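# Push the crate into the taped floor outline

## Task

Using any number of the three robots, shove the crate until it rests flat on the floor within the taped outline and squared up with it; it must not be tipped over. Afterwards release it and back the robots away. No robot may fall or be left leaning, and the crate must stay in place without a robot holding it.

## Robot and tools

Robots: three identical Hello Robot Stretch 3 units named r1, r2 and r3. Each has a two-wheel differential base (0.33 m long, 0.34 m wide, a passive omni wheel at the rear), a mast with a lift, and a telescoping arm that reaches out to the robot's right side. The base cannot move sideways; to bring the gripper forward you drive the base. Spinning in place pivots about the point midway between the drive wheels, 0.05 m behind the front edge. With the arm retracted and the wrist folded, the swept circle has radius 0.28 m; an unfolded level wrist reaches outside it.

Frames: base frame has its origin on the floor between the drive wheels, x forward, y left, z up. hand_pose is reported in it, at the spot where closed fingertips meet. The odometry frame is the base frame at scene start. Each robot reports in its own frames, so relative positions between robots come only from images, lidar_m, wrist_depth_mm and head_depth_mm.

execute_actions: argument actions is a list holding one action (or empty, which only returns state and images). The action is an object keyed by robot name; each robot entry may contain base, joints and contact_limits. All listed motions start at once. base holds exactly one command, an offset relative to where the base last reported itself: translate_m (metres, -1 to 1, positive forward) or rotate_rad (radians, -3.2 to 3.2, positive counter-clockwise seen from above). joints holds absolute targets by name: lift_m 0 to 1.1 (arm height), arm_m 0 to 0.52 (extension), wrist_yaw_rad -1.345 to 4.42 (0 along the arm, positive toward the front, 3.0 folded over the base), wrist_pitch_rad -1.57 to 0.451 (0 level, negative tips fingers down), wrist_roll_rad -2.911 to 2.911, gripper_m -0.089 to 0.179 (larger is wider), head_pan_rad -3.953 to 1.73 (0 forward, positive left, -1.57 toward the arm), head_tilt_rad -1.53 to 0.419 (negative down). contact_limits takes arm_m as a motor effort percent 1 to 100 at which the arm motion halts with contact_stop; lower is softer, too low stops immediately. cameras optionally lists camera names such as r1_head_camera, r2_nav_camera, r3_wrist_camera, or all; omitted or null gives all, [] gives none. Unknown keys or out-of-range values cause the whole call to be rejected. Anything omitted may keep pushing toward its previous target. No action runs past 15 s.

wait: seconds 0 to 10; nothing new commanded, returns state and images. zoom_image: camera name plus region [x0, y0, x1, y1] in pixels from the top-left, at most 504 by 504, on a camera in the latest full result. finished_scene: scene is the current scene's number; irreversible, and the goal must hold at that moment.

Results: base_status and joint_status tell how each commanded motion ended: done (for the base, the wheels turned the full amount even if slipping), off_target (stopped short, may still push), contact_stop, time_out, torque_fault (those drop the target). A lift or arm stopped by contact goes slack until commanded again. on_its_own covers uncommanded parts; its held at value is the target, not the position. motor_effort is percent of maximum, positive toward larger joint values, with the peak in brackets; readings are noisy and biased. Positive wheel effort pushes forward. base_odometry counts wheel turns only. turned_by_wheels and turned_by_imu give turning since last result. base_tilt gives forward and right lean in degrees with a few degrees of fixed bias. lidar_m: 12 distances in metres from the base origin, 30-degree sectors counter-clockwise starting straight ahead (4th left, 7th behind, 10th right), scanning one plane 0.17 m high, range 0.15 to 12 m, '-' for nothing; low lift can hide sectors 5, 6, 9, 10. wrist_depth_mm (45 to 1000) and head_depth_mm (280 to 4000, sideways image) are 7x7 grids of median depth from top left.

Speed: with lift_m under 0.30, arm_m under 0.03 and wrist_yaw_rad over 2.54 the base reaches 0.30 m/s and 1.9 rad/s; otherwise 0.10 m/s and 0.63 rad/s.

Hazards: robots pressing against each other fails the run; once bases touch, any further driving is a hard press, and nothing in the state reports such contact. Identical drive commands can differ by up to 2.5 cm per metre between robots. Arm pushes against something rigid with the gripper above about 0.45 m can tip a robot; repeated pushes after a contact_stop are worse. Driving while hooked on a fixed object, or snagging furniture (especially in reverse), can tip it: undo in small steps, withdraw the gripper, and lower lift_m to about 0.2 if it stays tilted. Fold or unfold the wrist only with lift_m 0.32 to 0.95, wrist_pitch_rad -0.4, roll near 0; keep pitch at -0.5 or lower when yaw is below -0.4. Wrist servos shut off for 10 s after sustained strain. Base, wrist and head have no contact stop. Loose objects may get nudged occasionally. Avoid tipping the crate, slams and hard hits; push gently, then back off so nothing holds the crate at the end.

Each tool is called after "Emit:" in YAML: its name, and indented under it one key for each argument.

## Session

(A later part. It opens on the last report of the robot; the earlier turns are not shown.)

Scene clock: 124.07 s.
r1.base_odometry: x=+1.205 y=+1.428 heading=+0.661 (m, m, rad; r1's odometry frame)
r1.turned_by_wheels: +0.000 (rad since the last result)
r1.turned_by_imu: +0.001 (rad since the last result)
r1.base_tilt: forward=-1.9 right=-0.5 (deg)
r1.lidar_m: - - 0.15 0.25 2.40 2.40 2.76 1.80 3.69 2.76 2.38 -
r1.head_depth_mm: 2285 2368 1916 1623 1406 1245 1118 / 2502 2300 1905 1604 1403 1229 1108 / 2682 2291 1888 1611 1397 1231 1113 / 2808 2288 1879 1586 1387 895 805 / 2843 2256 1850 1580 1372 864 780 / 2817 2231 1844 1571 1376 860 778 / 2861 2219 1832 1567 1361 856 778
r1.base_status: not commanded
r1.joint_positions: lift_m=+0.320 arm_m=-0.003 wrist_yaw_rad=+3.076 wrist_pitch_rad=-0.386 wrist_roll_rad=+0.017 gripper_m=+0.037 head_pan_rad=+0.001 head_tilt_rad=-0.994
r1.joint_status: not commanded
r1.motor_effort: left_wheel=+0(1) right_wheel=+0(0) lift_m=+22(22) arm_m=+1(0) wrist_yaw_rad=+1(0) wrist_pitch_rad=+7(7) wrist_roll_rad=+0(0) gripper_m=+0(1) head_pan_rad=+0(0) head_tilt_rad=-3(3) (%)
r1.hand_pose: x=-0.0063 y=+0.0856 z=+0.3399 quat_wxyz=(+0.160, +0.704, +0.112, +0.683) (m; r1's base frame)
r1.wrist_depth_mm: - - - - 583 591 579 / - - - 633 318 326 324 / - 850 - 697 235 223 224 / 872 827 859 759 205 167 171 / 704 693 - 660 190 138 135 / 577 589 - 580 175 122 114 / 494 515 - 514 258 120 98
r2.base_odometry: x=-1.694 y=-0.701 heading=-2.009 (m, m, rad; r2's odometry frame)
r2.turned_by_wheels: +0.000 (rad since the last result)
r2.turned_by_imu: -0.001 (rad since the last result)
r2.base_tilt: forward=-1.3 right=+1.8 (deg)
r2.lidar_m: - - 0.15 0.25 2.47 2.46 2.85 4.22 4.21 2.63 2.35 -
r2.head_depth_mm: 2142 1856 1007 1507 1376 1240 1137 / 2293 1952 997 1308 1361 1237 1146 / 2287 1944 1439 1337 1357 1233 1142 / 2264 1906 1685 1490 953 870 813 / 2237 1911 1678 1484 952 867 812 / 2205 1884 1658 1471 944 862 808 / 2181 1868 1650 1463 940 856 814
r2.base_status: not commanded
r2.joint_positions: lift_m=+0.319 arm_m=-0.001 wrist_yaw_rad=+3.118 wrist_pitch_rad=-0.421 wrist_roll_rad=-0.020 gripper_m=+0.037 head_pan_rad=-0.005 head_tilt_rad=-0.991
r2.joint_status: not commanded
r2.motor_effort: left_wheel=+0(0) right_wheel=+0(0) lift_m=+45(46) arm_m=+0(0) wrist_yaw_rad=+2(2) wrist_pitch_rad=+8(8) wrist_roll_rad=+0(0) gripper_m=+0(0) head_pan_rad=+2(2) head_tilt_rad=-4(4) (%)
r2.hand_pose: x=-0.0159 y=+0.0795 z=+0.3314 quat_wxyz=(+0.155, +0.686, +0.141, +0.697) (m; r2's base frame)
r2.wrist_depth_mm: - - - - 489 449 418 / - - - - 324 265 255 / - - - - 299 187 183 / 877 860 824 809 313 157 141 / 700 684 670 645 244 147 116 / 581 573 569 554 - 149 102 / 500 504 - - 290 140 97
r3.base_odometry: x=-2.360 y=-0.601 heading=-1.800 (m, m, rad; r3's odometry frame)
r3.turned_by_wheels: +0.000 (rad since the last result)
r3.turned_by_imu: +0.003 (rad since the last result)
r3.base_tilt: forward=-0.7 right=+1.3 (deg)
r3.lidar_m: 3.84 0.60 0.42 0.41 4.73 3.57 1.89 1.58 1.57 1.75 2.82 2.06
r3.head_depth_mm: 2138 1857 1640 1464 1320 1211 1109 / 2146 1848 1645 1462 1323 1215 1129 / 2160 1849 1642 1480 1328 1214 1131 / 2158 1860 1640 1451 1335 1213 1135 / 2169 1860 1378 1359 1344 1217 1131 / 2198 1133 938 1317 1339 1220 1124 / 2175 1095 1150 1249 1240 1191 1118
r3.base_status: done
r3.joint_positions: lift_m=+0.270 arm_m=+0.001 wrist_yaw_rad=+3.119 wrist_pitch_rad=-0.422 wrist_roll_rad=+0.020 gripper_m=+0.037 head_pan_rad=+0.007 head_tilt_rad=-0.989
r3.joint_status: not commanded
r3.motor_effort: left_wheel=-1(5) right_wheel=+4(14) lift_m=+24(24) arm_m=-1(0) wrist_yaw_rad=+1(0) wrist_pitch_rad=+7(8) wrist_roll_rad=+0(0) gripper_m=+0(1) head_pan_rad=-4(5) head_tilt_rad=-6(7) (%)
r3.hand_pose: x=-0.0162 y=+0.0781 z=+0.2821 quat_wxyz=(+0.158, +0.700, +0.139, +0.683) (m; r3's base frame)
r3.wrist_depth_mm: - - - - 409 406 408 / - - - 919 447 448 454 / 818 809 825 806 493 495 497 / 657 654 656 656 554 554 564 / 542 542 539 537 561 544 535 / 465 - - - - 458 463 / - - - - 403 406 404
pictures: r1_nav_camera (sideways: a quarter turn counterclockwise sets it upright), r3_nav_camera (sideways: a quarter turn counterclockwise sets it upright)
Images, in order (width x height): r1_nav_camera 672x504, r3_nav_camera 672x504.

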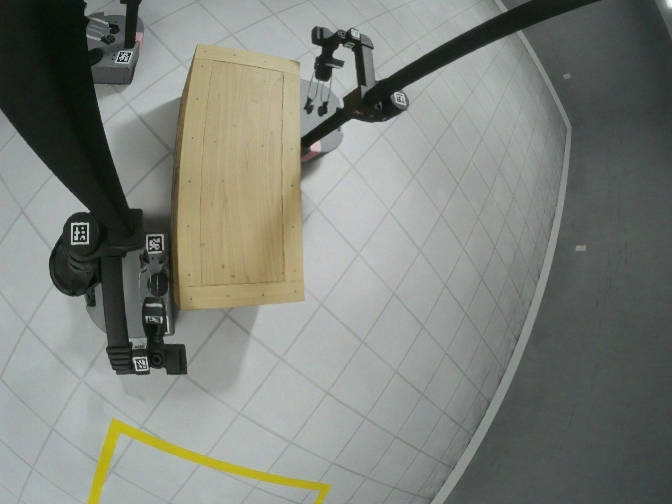

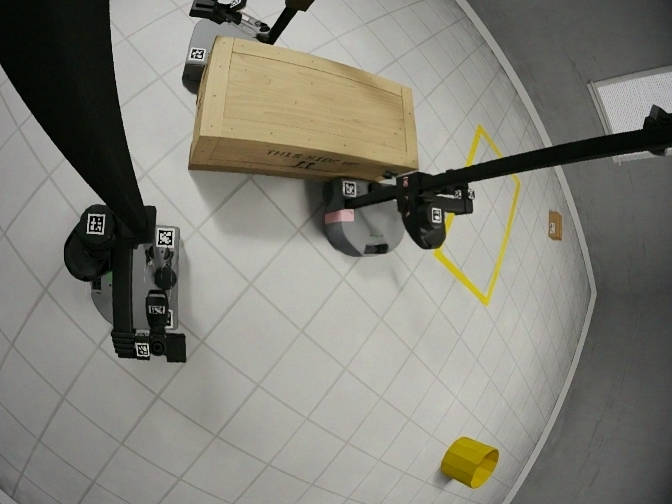

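Emit:
execute_actions:
  actions:
    - {"r3":{"base":{"translate_m":0.36}}}
  cameras: []

Emit:
execute_actions:
  actions:
    - {"r3":{"base":{"rotate_rad":1.6}}}
  cameras: []

Emit:
execute_actions:
  actions:
    - {"r3":{"base":{"translate_m":0.33}}}
  cameras: ["r3_nav_camera"]

Scene clock: 129.97 s.
r1.base_odometry: x=+1.205 y=+1.428 heading=+0.661 (m, m, rad; r1's odometry frame)
r1.turned_by_wheels: +0.000 (rad since the last result)
r1.turned_by_imu: +0.002 (rad since the last result)
r1.base_tilt: forward=-1.9 right=-0.4 (deg)
r1.lidar_m: - - 0.15 0.25 0.56 2.40 2.77 1.80 3.70 2.75 2.37 -
r1.head_depth_mm: 2329 2346 1923 1628 1409 1235 1113 / 2525 2324 1894 1611 1402 1232 1107 / 2686 2300 1870 1605 1399 1231 1108 / 2827 2279 1886 1597 1384 896 801 / 2873 2252 1874 1581 1378 862 778 / 2809 2239 1856 1578 1366 860 781 / 2821 2212 1811 1561 1355 857 777
r1.base_status: not commanded
r1.joint_positions: lift_m=+0.320 arm_m=-0.003 wrist_yaw_rad=+3.076 wrist_pitch_rad=-0.386 wrist_roll_rad=+0.017 gripper_m=+0.037 head_pan_rad=+0.001 head_tilt_rad=-0.994
r1.joint_status: not commanded
r1.motor_effort: left_wheel=+1(2) right_wheel=+0(0) lift_m=+22(22) arm_m=+1(0) wrist_yaw_rad=+0(1) wrist_pitch_rad=+7(7) wrist_roll_rad=+0(0) gripper_m=+0(1) head_pan_rad=+0(0) head_tilt_rad=-2(2) (%)
r1.hand_pose: x=-0.0063 y=+0.0856 z=+0.3399 quat_wxyz=(+0.160, +0.704, +0.112, +0.683) (m; r1's base frame)
r1.wrist_depth_mm: - - - - 592 584 571 / 523 - - 651 315 323 322 / - 671 - 694 232 224 225 / 545 552 862 732 204 168 171 / 551 565 - 673 191 138 136 / 574 596 - 578 174 122 114 / 503 515 - 523 255 120 98
r2.base_odometry: x=-1.694 y=-0.701 heading=-2.009 (m, m, rad; r2's odometry frame)
r2.turned_by_wheels: +0.000 (rad since the last result)
r2.turned_by_imu: -0.001 (rad since the last result)
r2.base_tilt: forward=-1.0 right=+1.9 (deg)
r2.lidar_m: - - 0.15 0.24 2.47 2.47 2.85 4.21 4.21 2.63 2.35 -
r2.head_depth_mm: 2260 1971 1725 1525 1372 1244 1137 / 2269 1948 1703 1515 1364 1241 1144 / 2290 1942 1690 1513 1344 1230 1139 / 2226 1919 1077 1420 954 870 816 / 2235 1901 998 1324 953 866 813 / 695 1773 1596 1408 946 861 808 / 2179 1870 1643 1468 939 858 814
r2.base_status: not commanded
r2.joint_positions: lift_m=+0.319 arm_m=-0.001 wrist_yaw_rad=+3.118 wrist_pitch_rad=-0.421 wrist_roll_rad=-0.020 gripper_m=+0.037 head_pan_rad=-0.005 head_tilt_rad=-0.991
r2.joint_status: not commanded
r2.motor_effort: left_wheel=+0(0) right_wheel=+0(0) lift_m=+46(46) arm_m=+0(0) wrist_yaw_rad=+2(2) wrist_pitch_rad=+8(8) wrist_roll_rad=+0(0) gripper_m=-1(0) head_pan_rad=+3(2) head_tilt_rad=-4(4) (%)
r2.hand_pose: x=-0.0159 y=+0.0795 z=+0.3314 quat_wxyz=(+0.155, +0.686, +0.141, +0.697) (m; r2's base frame)
r2.wrist_depth_mm: - - - - 489 451 417 / - - - - 326 266 255 / - - - - 298 186 183 / 884 862 814 811 314 157 141 / 694 688 673 658 245 147 116 / 581 569 571 554 - 149 102 / 499 501 - - 289 140 97
r3.base_odometry: x=-2.442 y=-0.952 heading=-1.800 (m, m, rad; r3's odometry frame)
r3.turned_by_wheels: +0.000 (rad since the last result)
r3.turned_by_imu: +0.001 (rad since the last result)
r3.base_tilt: forward=-0.7 right=+1.2 (deg)
r3.lidar_m: 3.56 0.42 0.44 0.42 0.43 4.11 2.19 1.81 1.81 2.02 1.81 1.78
r3.head_depth_mm: 2115 1845 1630 1462 1326 1207 1118 / 2155 1869 1643 1467 1325 1214 1129 / 2139 1858 1641 1465 1326 1208 1128 / 2157 1860 1648 1466 1334 1210 1130 / 2160 1881 1651 1474 1184 1202 1138 / 2144 1885 1650 900 804 1189 1120 / 2178 1884 1662 893 759 1183 1125
r3.base_status: done
r3.joint_positions: lift_m=+0.270 arm_m=+0.001 wrist_yaw_rad=+3.119 wrist_pitch_rad=-0.422 wrist_roll_rad=+0.020 gripper_m=+0.037 head_pan_rad=+0.007 head_tilt_rad=-0.989
r3.joint_status: not commanded
r3.motor_effort: left_wheel=-2(7) right_wheel=+4(14) lift_m=+24(24) arm_m=-1(1) wrist_yaw_rad=+1(0) wrist_pitch_rad=+7(8) wrist_roll_rad=+0(0) gripper_m=-1(0) head_pan_rad=-5(4) head_tilt_rad=-8(8) (%)
r3.hand_pose: x=-0.0162 y=+0.0781 z=+0.2821 quat_wxyz=(+0.158, +0.700, +0.139, +0.683) (m; r3's base frame)
r3.wrist_depth_mm: - 419 - 417 421 424 423 / - 472 - 459 462 467 458 / 821 751 504 503 512 508 452 / 649 621 561 567 570 549 396 / 541 539 547 543 562 521 375 / 463 - - - - 466 383 / - - - - 405 408 396
pictures: none
No camera images: the call's "cameras" was empty. Leave "cameras" out to get every camera's image.

Scene clock: 132.40 s.
r1.base_odometry: x=+1.205 y=+1.428 heading=+0.661 (m, m, rad; r1's odometry frame)
r1.turned_by_wheels: +0.000 (rad since the last result)
r1.turned_by_imu: +0.001 (rad since the last result)
r1.base_tilt: forward=-1.9 right=-0.3 (deg)
r1.lidar_m: - - 0.15 0.25 0.56 2.40 2.77 1.80 3.69 2.76 2.38 -
r1.head_depth_mm: 2299 2332 1919 1613 1415 1243 1113 / 2513 2312 1890 1625 1404 1234 1112 / 2681 2296 1900 1597 1397 1234 1111 / 2807 2272 1881 1601 1383 894 804 / 2862 2258 1862 1579 1373 866 778 / 2842 2247 1845 1570 1368 862 783 / 2793 2233 1825 1575 1368 857 777
r1.base_status: not commanded
r1.joint_positions: lift_m=+0.320 arm_m=-0.003 wrist_yaw_rad=+3.076 wrist_pitch_rad=-0.386 wrist_roll_rad=+0.017 gripper_m=+0.037 head_pan_rad=+0.001 head_tilt_rad=-0.994
r1.joint_status: not commanded
r1.motor_effort: left_wheel=+0(1) right_wheel=+0(0) lift_m=+22(22) arm_m=+1(1) wrist_yaw_rad=+0(1) wrist_pitch_rad=+7(7) wrist_roll_rad=+0(0) gripper_m=+0(1) head_pan_rad=+0(0) head_tilt_rad=-3(3) (%)
r1.hand_pose: x=-0.0063 y=+0.0856 z=+0.3399 quat_wxyz=(+0.160, +0.704, +0.112, +0.683) (m; r1's base frame)
r1.wrist_depth_mm: - - - - 578 586 580 / 573 - - 647 320 321 327 / 669 - - 702 234 223 223 / 533 628 867 737 204 167 171 / 462 619 - 659 190 137 135 / 457 555 - 577 174 122 114 / 491 512 - 518 254 120 98
r2.base_odometry: x=-1.694 y=-0.701 heading=-2.009 (m, m, rad; r2's odometry frame)
r2.turned_by_wheels: +0.000 (rad since the last result)
r2.turned_by_imu: +0.000 (rad since the last result)
r2.base_tilt: forward=-1.1 right=+1.9 (deg)
r2.lidar_m: - - 0.15 0.24 2.47 2.47 2.85 4.21 4.20 2.62 2.35 -
r2.head_depth_mm: 2261 1966 1717 1526 1371 1241 1131 / 2279 1951 1697 1515 1359 1237 1141 / 2261 1925 1697 1504 1356 1228 1145 / 2239 1882 1693 1491 956 869 815 / 2100 1131 1405 1419 948 866 810 / 2212 1884 1399 1427 945 860 807 / 2196 1884 1555 1445 933 856 815
r2.base_status: not commanded
r2.joint_positions: lift_m=+0.319 arm_m=-0.001 wrist_yaw_rad=+3.118 wrist_pitch_rad=-0.421 wrist_roll_rad=-0.020 gripper_m=+0.037 head_pan_rad=-0.005 head_tilt_rad=-0.991
r2.joint_status: not commanded
r2.motor_effort: left_wheel=+0(0) right_wheel=+1(0) lift_m=+46(46) arm_m=+0(0) wrist_yaw_rad=+2(2) wrist_pitch_rad=+8(8) wrist_roll_rad=+0(0) gripper_m=+0(0) head_pan_rad=+2(2) head_tilt_rad=-5(4) (%)
r2.hand_pose: x=-0.0159 y=+0.0795 z=+0.3314 quat_wxyz=(+0.155, +0.686, +0.141, +0.697) (m; r2's base frame)
r2.wrist_depth_mm: - - - - 488 445 420 / - - - - 326 265 256 / - - - - 298 187 183 / 879 860 806 795 313 157 141 / 696 683 661 654 244 147 116 / 582 578 576 554 - 148 102 / 496 510 - - 289 140 97
r3.base_odometry: x=-2.442 y=-0.952 heading=-0.200 (m, m, rad; r3's odometry frame)
r3.turned_by_wheels: +1.600 (rad since the last result)
r3.turned_by_imu: +1.569 (rad since the last result)
r3.base_tilt: forward=-0.7 right=+1.3 (deg)
r3.lidar_m: 0.42 0.43 3.96 2.15 1.81 1.81 2.04 1.80 1.79 3.54 0.42 0.44
r3.head_depth_mm: 2118 1834 1622 1038 1061 1087 1112 / 2145 1870 1641 1044 1067 1215 1127 / 2142 1868 1644 1043 1078 1219 1133 / 2059 1089 1244 1049 1083 1215 1124 / 2149 1120 1196 1051 1090 1219 1141 / 2178 1772 1163 1051 1096 1227 1129 / 2173 1858 1598 1491 1351 1224 1125
r3.base_status: done
r3.joint_positions: lift_m=+0.270 arm_m=+0.001 wrist_yaw_rad=+3.119 wrist_pitch_rad=-0.422 wrist_roll_rad=+0.020 gripper_m=+0.037 head_pan_rad=+0.007 head_tilt_rad=-0.989
r3.joint_status: not commanded
r3.motor_effort: left_wheel=-1(8) right_wheel=+4(15) lift_m=+24(24) arm_m=-1(0) wrist_yaw_rad=+1(0) wrist_pitch_rad=+8(8) wrist_roll_rad=+0(0) gripper_m=+0(1) head_pan_rad=-5(4) head_tilt_rad=-8(8) (%)
r3.hand_pose: x=-0.0162 y=+0.0781 z=+0.2821 quat_wxyz=(+0.158, +0.700, +0.139, +0.683) (m; r3's base frame)
r3.wrist_depth_mm: - - - - - - - / - - - - - - - / 824 832 816 833 820 827 822 / 645 654 656 650 651 651 648 / 542 540 542 539 563 545 544 / 466 - - - - 461 461 / - - - - 405 404 405
pictures: none
No camera images: the call's "cameras" was empty. Leave "cameras" out to get every camera's image.

Scene clock: 135.23 s.
r1.base_odometry: x=+1.205 y=+1.428 heading=+0.661 (m, m, rad; r1's odometry frame)
r1.turned_by_wheels: +0.000 (rad since the last result)
r1.turned_by_imu: +0.001 (rad since the last result)
r1.base_tilt: forward=-1.9 right=-0.3 (deg)
r1.lidar_m: - - 0.15 0.25 2.40 2.40 2.77 1.80 3.69 2.76 2.38 -
r1.head_depth_mm: 2284 2322 1914 1629 1407 1242 1109 / 2487 2339 1900 1619 1403 1231 1110 / 2682 2295 1888 1606 1392 1229 1107 / 2811 2294 1862 1593 1380 894 804 / 2873 2257 1862 1580 1374 861 782 / 2818 2219 1852 1568 1372 858 780 / 2806 2216 1819 1550 1369 854 777
r1.base_status: not commanded
r1.joint_positions: lift_m=+0.320 arm_m=-0.003 wrist_yaw_rad=+3.076 wrist_pitch_rad=-0.386 wrist_roll_rad=+0.017 gripper_m=+0.037 head_pan_rad=+0.001 head_tilt_rad=-0.994
r1.joint_status: not commanded
r1.motor_effort: left_wheel=+1(0) right_wheel=+0(0) lift_m=+22(22) arm_m=+1(1) wrist_yaw_rad=+0(1) wrist_pitch_rad=+7(7) wrist_roll_rad=+0(0) gripper_m=+0(0) head_pan_rad=+0(0) head_tilt_rad=-3(3) (%)
r1.hand_pose: x=-0.0063 y=+0.0856 z=+0.3399 quat_wxyz=(+0.160, +0.704, +0.112, +0.683) (m; r1's base frame)
r1.wrist_depth_mm: - - 303 453 574 597 568 / - - 337 483 318 326 327 / - - 695 662 233 223 224 / 834 807 560 551 204 167 171 / 696 457 - 473 191 138 136 / 578 517 - 546 175 122 114 / 495 515 - 522 254 120 98
r2.base_odometry: x=-1.694 y=-0.701 heading=-2.009 (m, m, rad; r2's odometry frame)
r2.turned_by_wheels: +0.000 (rad since the last result)
r2.turned_by_imu: -0.001 (rad since the last result)
r2.base_tilt: forward=-1.2 right=+1.8 (deg)
r2.lidar_m: - - 0.15 0.24 2.46 2.47 2.84 4.19 4.21 2.62 2.34 -
r2.head_depth_mm: 2275 1978 1721 1517 1370 1241 1144 / 2292 1963 1705 1514 1366 1233 1144 / 2268 1935 1688 1504 1356 1232 1141 / 2255 1927 1686 1498 957 869 815 / 553 655 861 1063 948 867 812 / 2202 1893 1617 1273 943 862 807 / 2196 1875 1650 1043 938 856 815
r2.base_status: not commanded
r2.joint_positions: lift_m=+0.319 arm_m=-0.001 wrist_yaw_rad=+3.118 wrist_pitch_rad=-0.421 wrist_roll_rad=-0.020 gripper_m=+0.037 head_pan_rad=-0.005 head_tilt_rad=-0.991
r2.joint_status: not commanded
r2.motor_effort: left_wheel=+0(0) right_wheel=+0(0) lift_m=+45(46) arm_m=+0(0) wrist_yaw_rad=+2(2) wrist_pitch_rad=+8(8) wrist_roll_rad=+0(0) gripper_m=-1(1) head_pan_rad=+2(2) head_tilt_rad=-4(3) (%)
r2.hand_pose: x=-0.0159 y=+0.0795 z=+0.3314 quat_wxyz=(+0.155, +0.686, +0.141, +0.697) (m; r2's base frame)
r2.wrist_depth_mm: - - - - 488 452 419 / - - - - 325 266 256 / - - - - 298 186 182 / 879 853 838 810 312 157 141 / 705 683 673 656 244 147 116 / 583 572 572 551 - 149 102 / 496 507 - - 290 140 97
r3.base_odometry: x=-2.118 y=-1.017 heading=-0.200 (m, m, rad; r3's odometry frame)
r3.turned_by_wheels: +0.000 (rad since the last result)
r3.turned_by_imu: +0.001 (rad since the last result)
r3.base_tilt: forward=-0.7 right=+1.2 (deg)
r3.lidar_m: - - 0.15 2.43 2.05 2.05 2.31 2.02 4.00 0.31 0.15 -
r3.head_depth_mm: 2155 1836 1628 1457 945 860 945 / 2131 1857 1637 1468 944 861 820 / 2147 1859 1637 1469 951 867 822 / 2156 1870 1599 1403 947 866 823 / 549 1766 912 1262 952 871 845 / 2185 1888 990 1256 951 872 1083 / 2178 1881 1662 981 1321 903 1104
r3.base_status: done
r3.joint_positions: lift_m=+0.270 arm_m=+0.001 wrist_yaw_rad=+3.119 wrist_pitch_rad=-0.422 wrist_roll_rad=+0.020 gripper_m=+0.037 head_pan_rad=+0.007 head_tilt_rad=-0.989
r3.joint_status: not commanded
r3.motor_effort: left_wheel=-2(6) right_wheel=+4(14) lift_m=+24(24) arm_m=-1(1) wrist_yaw_rad=+0(1) wrist_pitch_rad=+7(7) wrist_roll_rad=+0(0) gripper_m=-1(1) head_pan_rad=-4(4) head_tilt_rad=-7(8) (%)
r3.hand_pose: x=-0.0162 y=+0.0781 z=+0.2821 quat_wxyz=(+0.158, +0.700, +0.139, +0.683) (m; r3's base frame)
r3.wrist_depth_mm: - - - - - 193 144 / - - - - - 193 129 / 819 820 817 821 744 193 129 / 655 652 656 655 383 195 129 / 544 545 540 545 304 196 129 / 462 - - - - 196 131 / - - - - 337 183 131
pictures: r3_nav_camera (sideways: a quarter turn counterclockwise sets it upright)
Images, in order (width x height): r3_nav_camera 672x504.

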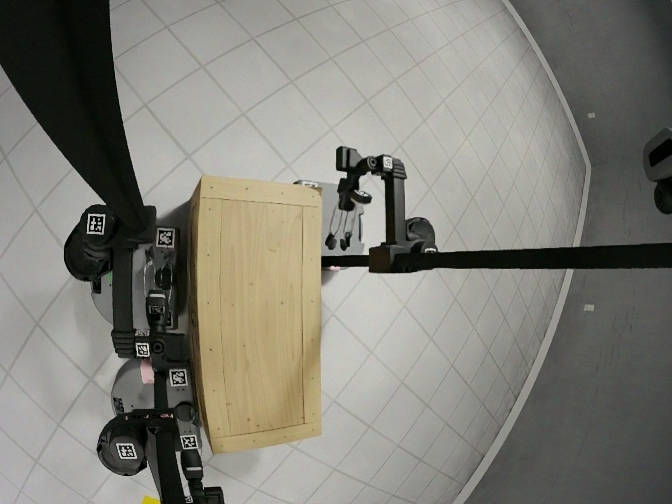

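Emit:
execute_actions:
  actions:
    - {"r3":{"base":{"translate_m":0.03},"joints":{"lift_m":0.32}},"r2":{"base":{"translate_m":-0.1},"joints":{"lift_m":0.27}}}
  cameras: []

Emit:
execute_actions:
  actions:
    - {"r3":{"base":{"translate_m":0.2}},"r1":{"base":{"translate_m":0.2}},"r2":{"base":{"translate_m":-0.5}}}
  cameras: ["r3_nav_camera","r1_nav_camera"]

Scene clock: 140.03 s.
r1.base_odometry: x=+1.205 y=+1.428 heading=+0.661 (m, m, rad; r1's odometry frame)
r1.turned_by_wheels: +0.000 (rad since the last result)
r1.turned_by_imu: +0.001 (rad since the last result)
r1.base_tilt: forward=-2.0 right=-0.5 (deg)
r1.lidar_m: - - 0.15 0.25 2.39 2.40 2.77 1.80 3.70 2.75 2.38 -
r1.head_depth_mm: 2326 2358 1925 1638 1402 1249 1113 / 2515 2320 1912 1619 1405 1244 1110 / 2693 2301 1910 1600 1393 1230 1112 / 2791 2281 1878 1588 1383 898 805 / 2858 2267 1866 1586 1380 864 781 / 2834 2218 1856 1572 1369 858 777 / 2801 2208 1836 1559 1364 853 778
r1.base_status: not commanded
r1.joint_positions: lift_m=+0.320 arm_m=-0.003 wrist_yaw_rad=+3.076 wrist_pitch_rad=-0.386 wrist_roll_rad=+0.017 gripper_m=+0.037 head_pan_rad=+0.001 head_tilt_rad=-0.994
r1.joint_status: not commanded
r1.motor_effort: left_wheel=+1(0) right_wheel=+0(0) lift_m=+22(22) arm_m=+1(1) wrist_yaw_rad=+0(0) wrist_pitch_rad=+7(7) wrist_roll_rad=+0(0) gripper_m=+1(1) head_pan_rad=+0(1) head_tilt_rad=-3(3) (%)
r1.hand_pose: x=-0.0063 y=+0.0856 z=+0.3399 quat_wxyz=(+0.160, +0.704, +0.112, +0.683) (m; r1's base frame)
r1.wrist_depth_mm: - - 370 586 601 580 - / - - - 521 318 323 323 / - - 688 657 235 224 224 / 836 851 547 537 204 168 171 / 704 637 - 458 189 138 136 / 570 551 - 493 175 123 114 / 499 513 - 523 253 120 98
r2.base_odometry: x=-1.651 y=-0.611 heading=-2.009 (m, m, rad; r2's odometry frame)
r2.turned_by_wheels: +0.000 (rad since the last result)
r2.turned_by_imu: -0.001 (rad since the last result)
r2.base_tilt: forward=-1.1 right=+1.7 (deg)
r2.lidar_m: 0.16 0.17 0.23 0.65 2.40 2.40 2.78 4.13 4.13 2.70 2.34 0.16
r2.head_depth_mm: 2320 1972 1722 1522 1370 1244 1134 / 2288 1952 1700 1506 1361 1237 1136 / 2261 1941 1694 1508 1354 1230 1138 / 2245 1929 1680 1492 955 875 1124 / 613 755 916 1104 952 875 1111 / 2200 1893 994 1093 945 873 1116 / 2187 1880 984 1014 942 869 1104
r2.base_status: done
r2.joint_positions: lift_m=+0.271 arm_m=-0.001 wrist_yaw_rad=+3.119 wrist_pitch_rad=-0.420 wrist_roll_rad=-0.020 gripper_m=+0.037 head_pan_rad=-0.005 head_tilt_rad=-0.991
r2.joint_status: all done
r2.motor_effort: left_wheel=+0(9) right_wheel=+0(4) lift_m=+13(40) arm_m=+0(0) wrist_yaw_rad=+1(2) wrist_pitch_rad=+7(8) wrist_roll_rad=+0(0) gripper_m=-1(0) head_pan_rad=+2(2) head_tilt_rad=-4(4) (%)
r2.hand_pose: x=-0.0162 y=+0.0797 z=+0.2829 quat_wxyz=(+0.154, +0.686, +0.141, +0.697) (m; r2's base frame)
r2.wrist_depth_mm: - - - - 649 319 222 / - - - - 674 328 214 / - - - 949 688 331 217 / 784 760 739 723 650 336 220 / 629 614 597 582 539 339 221 / 527 516 - 519 - 341 223 / 451 - - - 417 319 225
r3.base_odometry: x=-2.089 y=-1.023 heading=-0.200 (m, m, rad; r3's odometry frame)
r3.turned_by_wheels: +0.000 (rad since the last result)
r3.turned_by_imu: +0.000 (rad since the last result)
r3.base_tilt: forward=-0.7 right=+1.2 (deg)
r3.lidar_m: - - 0.15 0.22 2.08 2.07 2.34 2.04 4.00 0.27 0.15 -
r3.head_depth_mm: 2135 1857 1626 1457 943 859 809 / 2140 1861 1645 1471 944 866 807 / 2134 1845 1646 1477 946 864 812 / 2157 1802 1598 1291 948 870 814 / 642 1804 1018 1280 954 865 816 / 2146 1872 1664 1237 953 867 830 / 2193 1885 1662 1413 1324 905 1092
r3.base_status: done
r3.joint_positions: lift_m=+0.320 arm_m=+0.001 wrist_yaw_rad=+3.119 wrist_pitch_rad=-0.422 wrist_roll_rad=+0.020 gripper_m=+0.037 head_pan_rad=+0.007 head_tilt_rad=-0.989
r3.joint_status: all done
r3.motor_effort: left_wheel=-1(7) right_wheel=+4(13) lift_m=+36(38) arm_m=-1(0) wrist_yaw_rad=+1(0) wrist_pitch_rad=+8(7) wrist_roll_rad=+0(0) gripper_m=-1(1) head_pan_rad=-4(5) head_tilt_rad=-7(6) (%)
r3.hand_pose: x=-0.0162 y=+0.0781 z=+0.3316 quat_wxyz=(+0.157, +0.700, +0.139, +0.683) (m; r3's base frame)
r3.wrist_depth_mm: - - - - - - - / - - - - 279 232 237 / 915 920 919 917 280 171 175 / 738 728 735 729 285 148 135 / 612 610 608 596 221 139 112 / 519 519 - 534 222 140 99 / 455 - - - 267 130 93
pictures: none
No camera images: the call's "cameras" was empty. Leave "cameras" out to get every camera's image.

Scene clock: 144.53 s.
r1.base_odometry: x=+1.362 y=+1.550 heading=+0.661 (m, m, rad; r1's odometry frame)
r1.turned_by_wheels: +0.000 (rad since the last result)
r1.turned_by_imu: +0.001 (rad since the last result)
r1.base_tilt: forward=-2.0 right=-0.4 (deg)
r1.lidar_m: - - 0.15 0.21 2.40 2.40 2.77 1.81 3.69 2.75 2.40 -
r1.head_depth_mm: 2281 2331 1904 1637 1402 1239 1114 / 2509 2323 1909 1615 1410 1242 1112 / 2697 2336 1889 1606 1392 1225 1109 / 2793 2285 1878 1602 1380 896 787 / 2882 2273 1870 1589 1371 866 781 / 2829 2215 1852 1583 1376 859 782 / 2838 2210 1737 1559 1361 857 776
r1.base_status: translate_m off_target (by the wheels' count: +0.1997 of +0.2000)
r1.joint_positions: lift_m=+0.320 arm_m=-0.003 wrist_yaw_rad=+3.076 wrist_pitch_rad=-0.386 wrist_roll_rad=+0.017 gripper_m=+0.037 head_pan_rad=+0.001 head_tilt_rad=-0.994
r1.joint_status: not commanded
r1.on_its_own: left_wheel is at rest, and its effort (+28) is outside its rest range (-18 to +18); right_wheel is at rest, and its effort (+31) is outside its rest range (-18 to +18)
r1.motor_effort: left_wheel=+28(69) right_wheel=+31(55) lift_m=+22(22) arm_m=+1(0) wrist_yaw_rad=+1(2) wrist_pitch_rad=+7(7) wrist_roll_rad=+0(0) gripper_m=+1(1) head_pan_rad=+0(0) head_tilt_rad=-3(3) (%)
r1.hand_pose: x=-0.0063 y=+0.0856 z=+0.3399 quat_wxyz=(+0.160, +0.704, +0.112, +0.683) (m; r1's base frame)
r1.wrist_depth_mm: - - 575 565 584 590 - / - - - 536 318 325 325 / - - 684 597 218 223 224 / 851 868 550 511 185 167 171 / 678 630 - 467 164 136 136 / 578 563 - 521 152 118 114 / 498 521 - 521 223 105 98
r2.base_odometry: x=-1.439 y=-0.158 heading=-2.009 (m, m, rad; r2's odometry frame)
r2.turned_by_wheels: +0.000 (rad since the last result)
r2.turned_by_imu: -0.001 (rad since the last result)
r2.base_tilt: forward=-1.1 right=+1.9 (deg)
r2.lidar_m: 0.66 0.68 0.94 2.37 2.03 2.04 2.35 3.80 3.81 3.14 2.70 2.70
r2.head_depth_mm: 2314 1958 1723 1515 1366 1247 1137 / 2283 1952 1706 1506 1361 1230 1135 / 2260 1940 1691 1505 1353 1229 1143 / 2198 1883 1198 1196 1348 1221 1137 / 1217 1595 1191 1207 1336 1221 1129 / 2208 1585 1177 1211 1326 1209 1122 / 2180 1575 1167 1221 1324 1206 1103
r2.base_status: done
r2.joint_positions: lift_m=+0.271 arm_m=-0.001 wrist_yaw_rad=+3.119 wrist_pitch_rad=-0.420 wrist_roll_rad=-0.020 gripper_m=+0.037 head_pan_rad=-0.005 head_tilt_rad=-0.991
r2.joint_status: not commanded
r2.motor_effort: left_wheel=+0(12) right_wheel=+0(3) lift_m=+13(13) arm_m=+0(0) wrist_yaw_rad=+1(1) wrist_pitch_rad=+7(8) wrist_roll_rad=+0(0) gripper_m=-1(0) head_pan_rad=+2(2) head_tilt_rad=-4(4) (%)
r2.hand_pose: x=-0.0162 y=+0.0797 z=+0.2829 quat_wxyz=(+0.154, +0.686, +0.141, +0.697) (m; r2's base frame)
r2.wrist_depth_mm: - - - - - - - / - - - - - - - / - - - 941 914 892 779 / 785 776 739 726 713 692 675 / 628 616 601 584 592 558 547 / 519 513 - 515 - 472 467 / 451 - - - 415 409 404
r3.base_odometry: x=-1.893 y=-1.063 heading=-0.200 (m, m, rad; r3's odometry frame)
r3.turned_by_wheels: +0.000 (rad since the last result)
r3.turned_by_imu: +0.026 (rad since the last result)
r3.base_tilt: forward=-0.7 right=+1.2 (deg)
r3.lidar_m: - - 0.15 0.20 2.07 2.07 2.37 2.06 4.03 0.20 0.15 -
r3.head_depth_mm: 2115 1823 1624 1463 939 863 802 / 2120 1844 1634 1461 944 865 803 / 2127 1860 1642 1465 944 861 804 / 1226 1402 1556 1459 942 864 814 / 2128 1569 1522 1476 946 868 812 / 2154 1312 1595 1477 953 867 830 / 2162 1871 1641 1473 1340 1203 1098
r3.base_status: translate_m off_target (by the wheels' count: +0.1998 of +0.2000)
r3.joint_positions: lift_m=+0.320 arm_m=+0.001 wrist_yaw_rad=+3.120 wrist_pitch_rad=-0.419 wrist_roll_rad=+0.020 gripper_m=+0.037 head_pan_rad=+0.002 head_tilt_rad=-0.994
r3.joint_status: not commanded
r3.on_its_own: left_wheel is at rest, and its effort (+34) is outside its rest range (-18 to +18); right_wheel is at rest, and its effort (+34) is outside its rest range (-18 to +18)
r3.motor_effort: left_wheel=+34(91) right_wheel=+34(95) lift_m=+31(39) arm_m=+0(1) wrist_yaw_rad=+0(2) wrist_pitch_rad=+7(8) wrist_roll_rad=+0(0) gripper_m=-1(1) head_pan_rad=-2(4) head_tilt_rad=-5(7) (%)
r3.hand_pose: x=-0.0164 y=+0.0785 z=+0.3325 quat_wxyz=(+0.156, +0.700, +0.138, +0.683) (m; r3's base frame)
r3.wrist_depth_mm: - - - - - - - / - - - - 276 236 240 / 918 931 937 928 267 173 177 / 733 732 727 739 271 143 137 / 614 609 611 614 205 127 114 / 517 522 - 538 205 126 97 / 455 - - - 245 117 87
pictures: r1_nav_camera (sideways: a quarter turn counterclockwise sets it upright), r3_nav_camera (sideways: a quarter turn counterclockwise sets it upright)
Images, in order (width x height): r1_nav_camera 672x504, r3_nav_camera 672x504.

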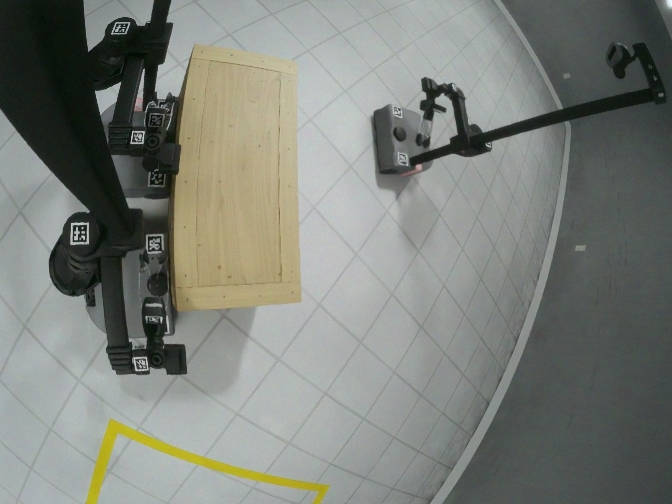

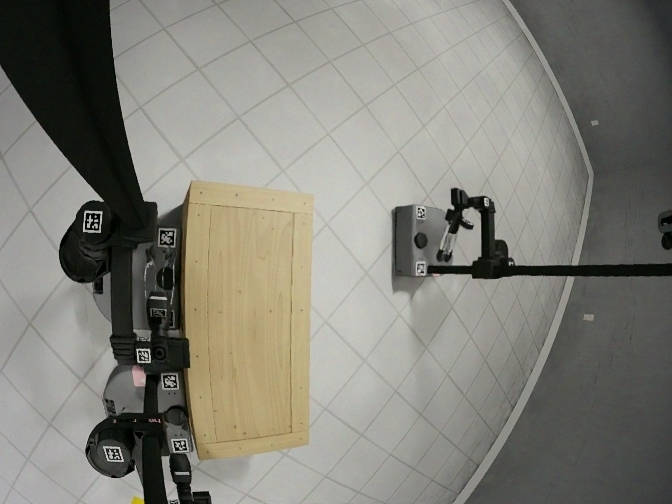

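Emit:
execute_actions:
  actions:
    - {"r3":{"base":{"translate_m":-0.3}},"r1":{"base":{"translate_m":-0.01}},"r2":{"base":{"translate_m":0.3},"joints":{"lift_m":0.25}}}
  cameras: []

Emit:
execute_actions:
  actions:
    - {"r2":{"base":{"rotate_rad":1.55},"joints":{"head_pan_rad":-1.57}}}
  cameras: []

Emit:
execute_actions:
  actions:
    - {"r2":{"joints":{"arm_m":0.3},"contact_limits":{"arm_m":100}}}
  cameras: ["r2_nav_camera"]

Scene clock: 154.70 s.
r1.base_odometry: x=+1.354 y=+1.544 heading=+0.661 (m, m, rad; r1's odometry frame)
r1.turned_by_wheels: +0.000 (rad since the last result)
r1.turned_by_imu: +0.002 (rad since the last result)
r1.base_tilt: forward=-2.0 right=-0.3 (deg)
r1.lidar_m: - - 0.15 0.25 2.40 2.40 2.75 1.80 3.68 2.75 2.38 -
r1.head_depth_mm: 2307 2348 1922 1617 1401 1248 1115 / 2505 2311 1899 1611 1407 1245 1110 / 2714 2322 1910 1591 1400 1231 1114 / 2808 2275 1882 1591 1384 894 790 / 2879 2247 1864 1584 1373 863 781 / 2842 2239 1838 1565 1369 863 780 / 2805 2194 1831 1505 1355 855 778
r1.base_status: done
r1.joint_positions: lift_m=+0.320 arm_m=-0.003 wrist_yaw_rad=+3.076 wrist_pitch_rad=-0.386 wrist_roll_rad=+0.017 gripper_m=+0.037 head_pan_rad=+0.001 head_tilt_rad=-0.994
r1.joint_status: not commanded
r1.motor_effort: left_wheel=+0(23) right_wheel=+0(25) lift_m=+22(22) arm_m=+1(0) wrist_yaw_rad=+1(0) wrist_pitch_rad=+7(7) wrist_roll_rad=+0(0) gripper_m=+0(0) head_pan_rad=+0(0) head_tilt_rad=-3(3) (%)
r1.hand_pose: x=-0.0063 y=+0.0856 z=+0.3399 quat_wxyz=(+0.160, +0.704, +0.112, +0.683) (m; r1's base frame)
r1.wrist_depth_mm: 539 - - - 596 588 840 / - - - 642 317 323 324 / - 635 - 682 234 223 226 / 557 545 851 734 204 168 171 / 447 488 - 677 190 137 135 / 456 495 - 583 175 122 113 / 484 497 - 523 253 121 99
r2.base_odometry: x=-1.567 y=-0.430 heading=-2.009 (m, m, rad; r2's odometry frame)
r2.turned_by_wheels: +0.000 (rad since the last result)
r2.turned_by_imu: -0.001 (rad since the last result)
r2.base_tilt: forward=-1.1 right=+1.7 (deg)
r2.lidar_m: 0.36 0.37 0.51 2.62 2.25 2.25 2.61 4.01 4.00 2.87 2.49 2.49
r2.head_depth_mm: 2315 1970 1718 1523 1365 1246 1138 / 2308 1948 1692 1511 1363 1242 1134 / 2257 1937 1691 1502 1356 1231 1137 / 2212 1898 1657 1058 984 1207 1130 / 1223 1600 1519 1056 977 1208 1130 / 2191 1774 1501 1050 974 1199 1126 / 2174 1805 1648 1042 965 1203 1105
r2.base_status: done
r2.joint_positions: lift_m=+0.251 arm_m=-0.001 wrist_yaw_rad=+3.119 wrist_pitch_rad=-0.420 wrist_roll_rad=-0.020 gripper_m=+0.037 head_pan_rad=-0.005 head_tilt_rad=-0.991
r2.joint_status: all done
r2.motor_effort: left_wheel=+0(12) right_wheel=+0(4) lift_m=+13(15) arm_m=+0(0) wrist_yaw_rad=+1(1) wrist_pitch_rad=+7(7) wrist_roll_rad=+0(0) gripper_m=+0(0) head_pan_rad=+2(2) head_tilt_rad=-4(4) (%)
r2.hand_pose: x=-0.0162 y=+0.0797 z=+0.2630 quat_wxyz=(+0.154, +0.686, +0.141, +0.697) (m; r2's base frame)
r2.wrist_depth_mm: - - - - - 686 450 / - - - - - 691 453 / - 968 - 897 883 693 460 / 739 723 693 690 670 631 463 / 601 587 571 557 560 542 467 / 494 505 - - - 451 431 / 437 - - - 395 392 384
r3.base_odometry: x=-2.187 y=-1.003 heading=-0.200 (m, m, rad; r3's odometry frame)
r3.turned_by_wheels: +0.000 (rad since the last result)
r3.turned_by_imu: -0.002 (rad since the last result)
r3.base_tilt: forward=-0.7 right=+1.3 (deg)
r3.lidar_m: 0.35 0.36 3.84 2.17 1.85 1.84 2.12 1.84 1.85 3.43 0.39 0.36
r3.head_depth_mm: 2116 1842 1628 1033 966 1101 1103 / 2122 1850 1633 1039 972 1192 1131 / 2119 1852 1628 1046 974 1196 1131 / 1253 1403 1501 1046 972 1217 1131 / 2128 1548 1513 1049 978 1212 1140 / 2136 1361 1591 1062 984 1217 1128 / 2173 1878 1659 1480 1336 1222 1124
r3.base_status: done
r3.joint_positions: lift_m=+0.320 arm_m=+0.001 wrist_yaw_rad=+3.120 wrist_pitch_rad=-0.419 wrist_roll_rad=+0.020 gripper_m=+0.037 head_pan_rad=+0.002 head_tilt_rad=-0.994
r3.joint_status: not commanded
r3.motor_effort: left_wheel=+0(27) right_wheel=+2(29) lift_m=+31(31) arm_m=+0(0) wrist_yaw_rad=+0(0) wrist_pitch_rad=+6(6) wrist_roll_rad=+0(0) gripper_m=-1(0) head_pan_rad=-2(2) head_tilt_rad=-4(4) (%)
r3.hand_pose: x=-0.0164 y=+0.0785 z=+0.3325 quat_wxyz=(+0.156, +0.700, +0.138, +0.683) (m; r3's base frame)
r3.wrist_depth_mm: - - - - - - - / - - - - - - - / 916 923 942 930 927 925 922 / 738 735 744 737 734 731 734 / 607 610 615 614 632 605 593 / 519 520 - 535 533 519 441 / 454 - - - 458 458 434
pictures: none
No camera images: the call's "cameras" was empty. Leave "cameras" out to get every camera's image.

Scene clock: 157.00 s.
r1.base_odometry: x=+1.354 y=+1.544 heading=+0.661 (m, m, rad; r1's odometry frame)
r1.turned_by_wheels: +0.000 (rad since the last result)
r1.turned_by_imu: +0.001 (rad since the last result)
r1.base_tilt: forward=-2.0 right=-0.4 (deg)
r1.lidar_m: - - 0.15 0.25 2.39 2.39 2.76 1.80 3.69 2.75 2.38 -
r1.head_depth_mm: 2296 2340 1925 1622 1402 1248 1111 / 2494 2297 1907 1614 1404 1239 1107 / 2682 2316 1882 1601 1392 1232 1113 / 2809 2258 1873 1599 1388 896 787 / 2869 2247 1860 1576 1382 861 777 / 2846 2222 1828 1570 1360 861 781 / 2787 2213 1835 1565 1364 859 776
r1.base_status: not commanded
r1.joint_positions: lift_m=+0.320 arm_m=-0.003 wrist_yaw_rad=+3.076 wrist_pitch_rad=-0.386 wrist_roll_rad=+0.017 gripper_m=+0.037 head_pan_rad=+0.001 head_tilt_rad=-0.994
r1.joint_status: not commanded
r1.motor_effort: left_wheel=+1(1) right_wheel=+0(0) lift_m=+22(22) arm_m=+1(1) wrist_yaw_rad=+1(0) wrist_pitch_rad=+7(7) wrist_roll_rad=+0(0) gripper_m=+0(1) head_pan_rad=+0(0) head_tilt_rad=-3(3) (%)
r1.hand_pose: x=-0.0063 y=+0.0856 z=+0.3399 quat_wxyz=(+0.160, +0.704, +0.112, +0.683) (m; r1's base frame)
r1.wrist_depth_mm: 529 - - - 576 594 710 / - - - 652 318 324 322 / - 639 - 687 235 222 224 / 549 553 836 753 202 168 171 / 449 494 - 662 190 137 136 / 448 498 - 573 175 122 114 / 488 498 - 521 256 120 98
r2.base_odometry: x=-1.567 y=-0.430 heading=-0.459 (m, m, rad; r2's odometry frame)
r2.turned_by_wheels: +1.550 (rad since the last result)
r2.turned_by_imu: +1.565 (rad since the last result)
r2.base_tilt: forward=-1.1 right=+1.8 (deg)
r2.lidar_m: 2.66 2.25 2.25 2.56 4.01 4.01 2.94 2.49 2.48 0.36 0.37 0.50
r2.head_depth_mm: 2308 1983 1735 1528 1371 1243 1137 / 2285 1953 1706 1516 1359 1232 1146 / 2248 1933 1695 1502 1353 1246 - / 2247 1901 1646 1066 984 1231 - / 1220 1600 1513 1054 980 1213 1125 / 2207 1564 1493 1049 972 1214 1108 / 2176 1767 1641 1048 970 1205 1104
r2.base_status: done
r2.joint_positions: lift_m=+0.251 arm_m=-0.001 wrist_yaw_rad=+3.119 wrist_pitch_rad=-0.420 wrist_roll_rad=-0.020 gripper_m=+0.037 head_pan_rad=-1.563 head_tilt_rad=-0.991
r2.joint_status: all done
r2.motor_effort: left_wheel=-3(12) right_wheel=+2(9) lift_m=+13(13) arm_m=+0(0) wrist_yaw_rad=+1(1) wrist_pitch_rad=+7(8) wrist_roll_rad=+0(0) gripper_m=+0(0) head_pan_rad=-3(42) head_tilt_rad=-4(4) (%)
r2.hand_pose: x=-0.0162 y=+0.0797 z=+0.2630 quat_wxyz=(+0.154, +0.686, +0.141, +0.697) (m; r2's base frame)
r2.wrist_depth_mm: - - - - - - - / - - - - - - - / - 961 - 898 873 849 822 / 760 726 707 682 681 658 642 / 591 580 573 559 561 538 526 / 495 504 - - - 451 444 / 439 - - - 395 390 383
r3.base_odometry: x=-2.187 y=-1.003 heading=-0.200 (m, m, rad; r3's odometry frame)
r3.turned_by_wheels: +0.000 (rad since the last result)
r3.turned_by_imu: +0.000 (rad since the last result)
r3.base_tilt: forward=-0.7 right=+1.2 (deg)
r3.lidar_m: 0.35 0.36 3.86 2.17 1.86 1.85 2.13 1.84 1.85 3.41 0.39 0.36
r3.head_depth_mm: 2107 1839 1629 1038 966 1105 1096 / 2135 1834 1633 1040 965 1201 1125 / 2121 1857 1637 1044 975 1201 1124 / 2126 1852 1612 1047 972 1212 1134 / 2145 1414 1419 1046 978 1217 1135 / 1240 1248 1475 1063 984 1216 1127 / 2174 1828 1642 1480 1335 1218 1122
r3.base_status: not commanded
r3.joint_positions: lift_m=+0.320 arm_m=+0.001 wrist_yaw_rad=+3.120 wrist_pitch_rad=-0.419 wrist_roll_rad=+0.020 gripper_m=+0.037 head_pan_rad=+0.002 head_tilt_rad=-0.994
r3.joint_status: not commanded
r3.motor_effort: left_wheel=+1(1) right_wheel=+1(1) lift_m=+31(31) arm_m=+0(0) wrist_yaw_rad=+0(0) wrist_pitch_rad=+6(6) wrist_roll_rad=+0(0) gripper_m=-1(0) head_pan_rad=-2(2) head_tilt_rad=-4(4) (%)
r3.hand_pose: x=-0.0164 y=+0.0785 z=+0.3325 quat_wxyz=(+0.156, +0.700, +0.138, +0.683) (m; r3's base frame)
r3.wrist_depth_mm: - - - - - - - / - - - - - - - / 926 921 931 938 924 908 920 / 733 749 744 728 723 734 734 / 610 606 609 609 631 611 592 / 515 520 - 539 540 522 440 / 458 - - - 453 454 434
pictures: none
No camera images: the call's "cameras" was empty. Leave "cameras" out to get every camera's image.

Scene clock: 160.47 s.
r1.base_odometry: x=+1.354 y=+1.544 heading=+0.662 (m, m, rad; r1's odometry frame)
r1.turned_by_wheels: +0.000 (rad since the last result)
r1.turned_by_imu: +0.002 (rad since the last result)
r1.base_tilt: forward=-2.0 right=-0.5 (deg)
r1.lidar_m: - - 0.15 0.19 2.40 2.40 2.77 1.80 3.69 2.77 2.37 2.37
r1.head_depth_mm: 2293 2358 1908 1624 1414 1238 1112 / 2484 2313 1916 1626 1408 1240 1112 / 2686 2314 1883 1602 1385 1233 1103 / 2777 2261 1877 1597 1388 909 808 / 2824 2283 1847 1571 1375 863 784 / 2833 2265 1863 1574 1372 859 781 / 2789 2217 1818 1565 1363 855 769
r1.base_status: not commanded
r1.joint_positions: lift_m=+0.320 arm_m=-0.003 wrist_yaw_rad=+3.076 wrist_pitch_rad=-0.386 wrist_roll_rad=+0.017 gripper_m=+0.037 head_pan_rad=+0.001 head_tilt_rad=-0.994
r1.joint_status: not commanded
r1.on_its_own: left_wheel is at rest, and its effort (+19) is outside its rest range (-18 to +18)
r1.motor_effort: left_wheel=+19(20) right_wheel=+11(11) lift_m=+21(21) arm_m=+0(0) wrist_yaw_rad=+1(1) wrist_pitch_rad=+7(7) wrist_roll_rad=+0(0) gripper_m=+0(0) head_pan_rad=-1(0) head_tilt_rad=-3(3) (%)
r1.hand_pose: x=-0.0063 y=+0.0856 z=+0.3399 quat_wxyz=(+0.160, +0.704, +0.112, +0.683) (m; r1's base frame)
r1.wrist_depth_mm: 503 - - 587 586 665 - / - - - 385 324 323 324 / - 653 - 380 225 224 224 / 545 553 843 420 197 168 171 / 455 495 - 531 193 142 136 / 456 498 - 526 184 139 114 / 488 507 - 514 253 139 104
r2.base_odometry: x=-1.567 y=-0.430 heading=-0.459 (m, m, rad; r2's odometry frame)
r2.turned_by_wheels: +0.000 (rad since the last result)
r2.turned_by_imu: -0.065 (rad since the last result)
r2.base_tilt: forward=-1.8 right=+0.9 (deg)
r2.lidar_m: 2.78 2.27 2.26 2.48 3.87 3.97 3.05 2.49 2.48 0.45 0.45 0.52
r2.head_depth_mm: 2366 2003 1735 1533 1378 1248 1135 / 2342 1997 1731 1527 1375 1242 1147 / 2329 1985 1723 1531 1378 1242 - / 2315 1968 1714 1108 1320 1230 - / 2247 1886 1488 1073 1185 1228 1136 / 2276 1894 1480 1063 1082 1221 1112 / 2263 1293 1507 1061 1027 1213 1109
r2.base_status: not commanded
r2.joint_positions: lift_m=+0.250 arm_m=+0.295 wrist_yaw_rad=+3.145 wrist_pitch_rad=-0.292 wrist_roll_rad=-0.020 gripper_m=+0.037 head_pan_rad=-1.565 head_tilt_rad=-0.991
r2.joint_status: arm_m off_target (ended at +0.295, target +0.300)
r2.on_its_own: arm_m is at rest, and its effort (+65) is outside its rest range (-14 to +14); wrist_yaw_rad is at rest, and its effort (-21) is outside its rest range (-12 to +12); wrist_pitch_rad is at rest, and its effort (-42) is outside its rest range (-20 to +32)
r2.motor_effort: left_wheel=-1(21) right_wheel=+1(3) lift_m=+36(39) arm_m=+65(70) wrist_yaw_rad=-21(21) wrist_pitch_rad=-42(53) wrist_roll_rad=+0(0) gripper_m=+0(1) head_pan_rad=-3(4) head_tilt_rad=-4(3) (%)
r2.contact_limits: arm_m 64 (drawing in: default 28, maximum 46; extending or still: default 40, maximum 64)
r2.hand_pose: x=-0.0220 y=-0.2019 z=+0.2916 quat_wxyz=(+0.101, +0.692, +0.105, +0.707) (m; r2's base frame)
r2.wrist_depth_mm: - - - - - - - / - - - - - - - / - - - - - - - / 959 938 968 963 866 840 819 / 724 706 - - 695 647 637 / 578 586 - - - 529 526 / 479 474 - - 454 449 439
r3.base_odometry: x=-2.187 y=-1.003 heading=-0.200 (m, m, rad; r3's odometry frame)
r3.turned_by_wheels: +0.000 (rad since the last result)
r3.turned_by_imu: +0.000 (rad since the last result)
r3.base_tilt: forward=-0.7 right=+1.2 (deg)
r3.lidar_m: 0.28 0.28 0.35 2.17 1.85 1.85 2.11 1.84 1.84 3.41 0.39 0.31
r3.head_depth_mm: 2103 1844 1619 1042 956 1101 1100 / 2111 1853 1629 1041 952 1176 1130 / 2132 1854 1635 1045 944 1182 1135 / 2114 1863 1638 1048 948 1167 1133 / 2152 1781 1471 1052 951 1175 1142 / 1252 1248 1099 1032 951 1175 1119 / 2174 1831 1587 1485 1340 1221 1127
r3.base_status: not commanded
r3.joint_positions: lift_m=+0.320 arm_m=+0.001 wrist_yaw_rad=+3.120 wrist_pitch_rad=-0.419 wrist_roll_rad=+0.020 gripper_m=+0.037 head_pan_rad=+0.002 head_tilt_rad=-0.994
r3.joint_status: not commanded
r3.motor_effort: left_wheel=+1(1) right_wheel=+1(1) lift_m=+31(31) arm_m=+0(0) wrist_yaw_rad=+0(0) wrist_pitch_rad=+6(6) wrist_roll_rad=+0(0) gripper_m=-1(0) head_pan_rad=-2(2) head_tilt_rad=-3(4) (%)
r3.hand_pose: x=-0.0164 y=+0.0785 z=+0.3325 quat_wxyz=(+0.156, +0.700, +0.138, +0.683) (m; r3's base frame)
r3.wrist_depth_mm: - - - - - - - / - - - - - - - / 916 919 940 925 923 925 842 / 735 739 733 726 735 733 322 / 617 608 602 604 626 605 324 / 516 517 - 536 536 494 334 / 458 - - - 453 442 337
pictures: r2_nav_camera (sideways: a quarter turn counterclockwise sets it upright)
Images, in order (width x height): r2_nav_camera 672x504.

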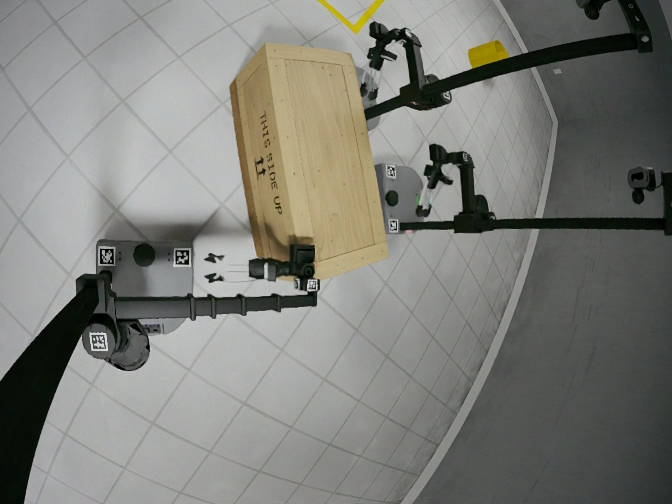

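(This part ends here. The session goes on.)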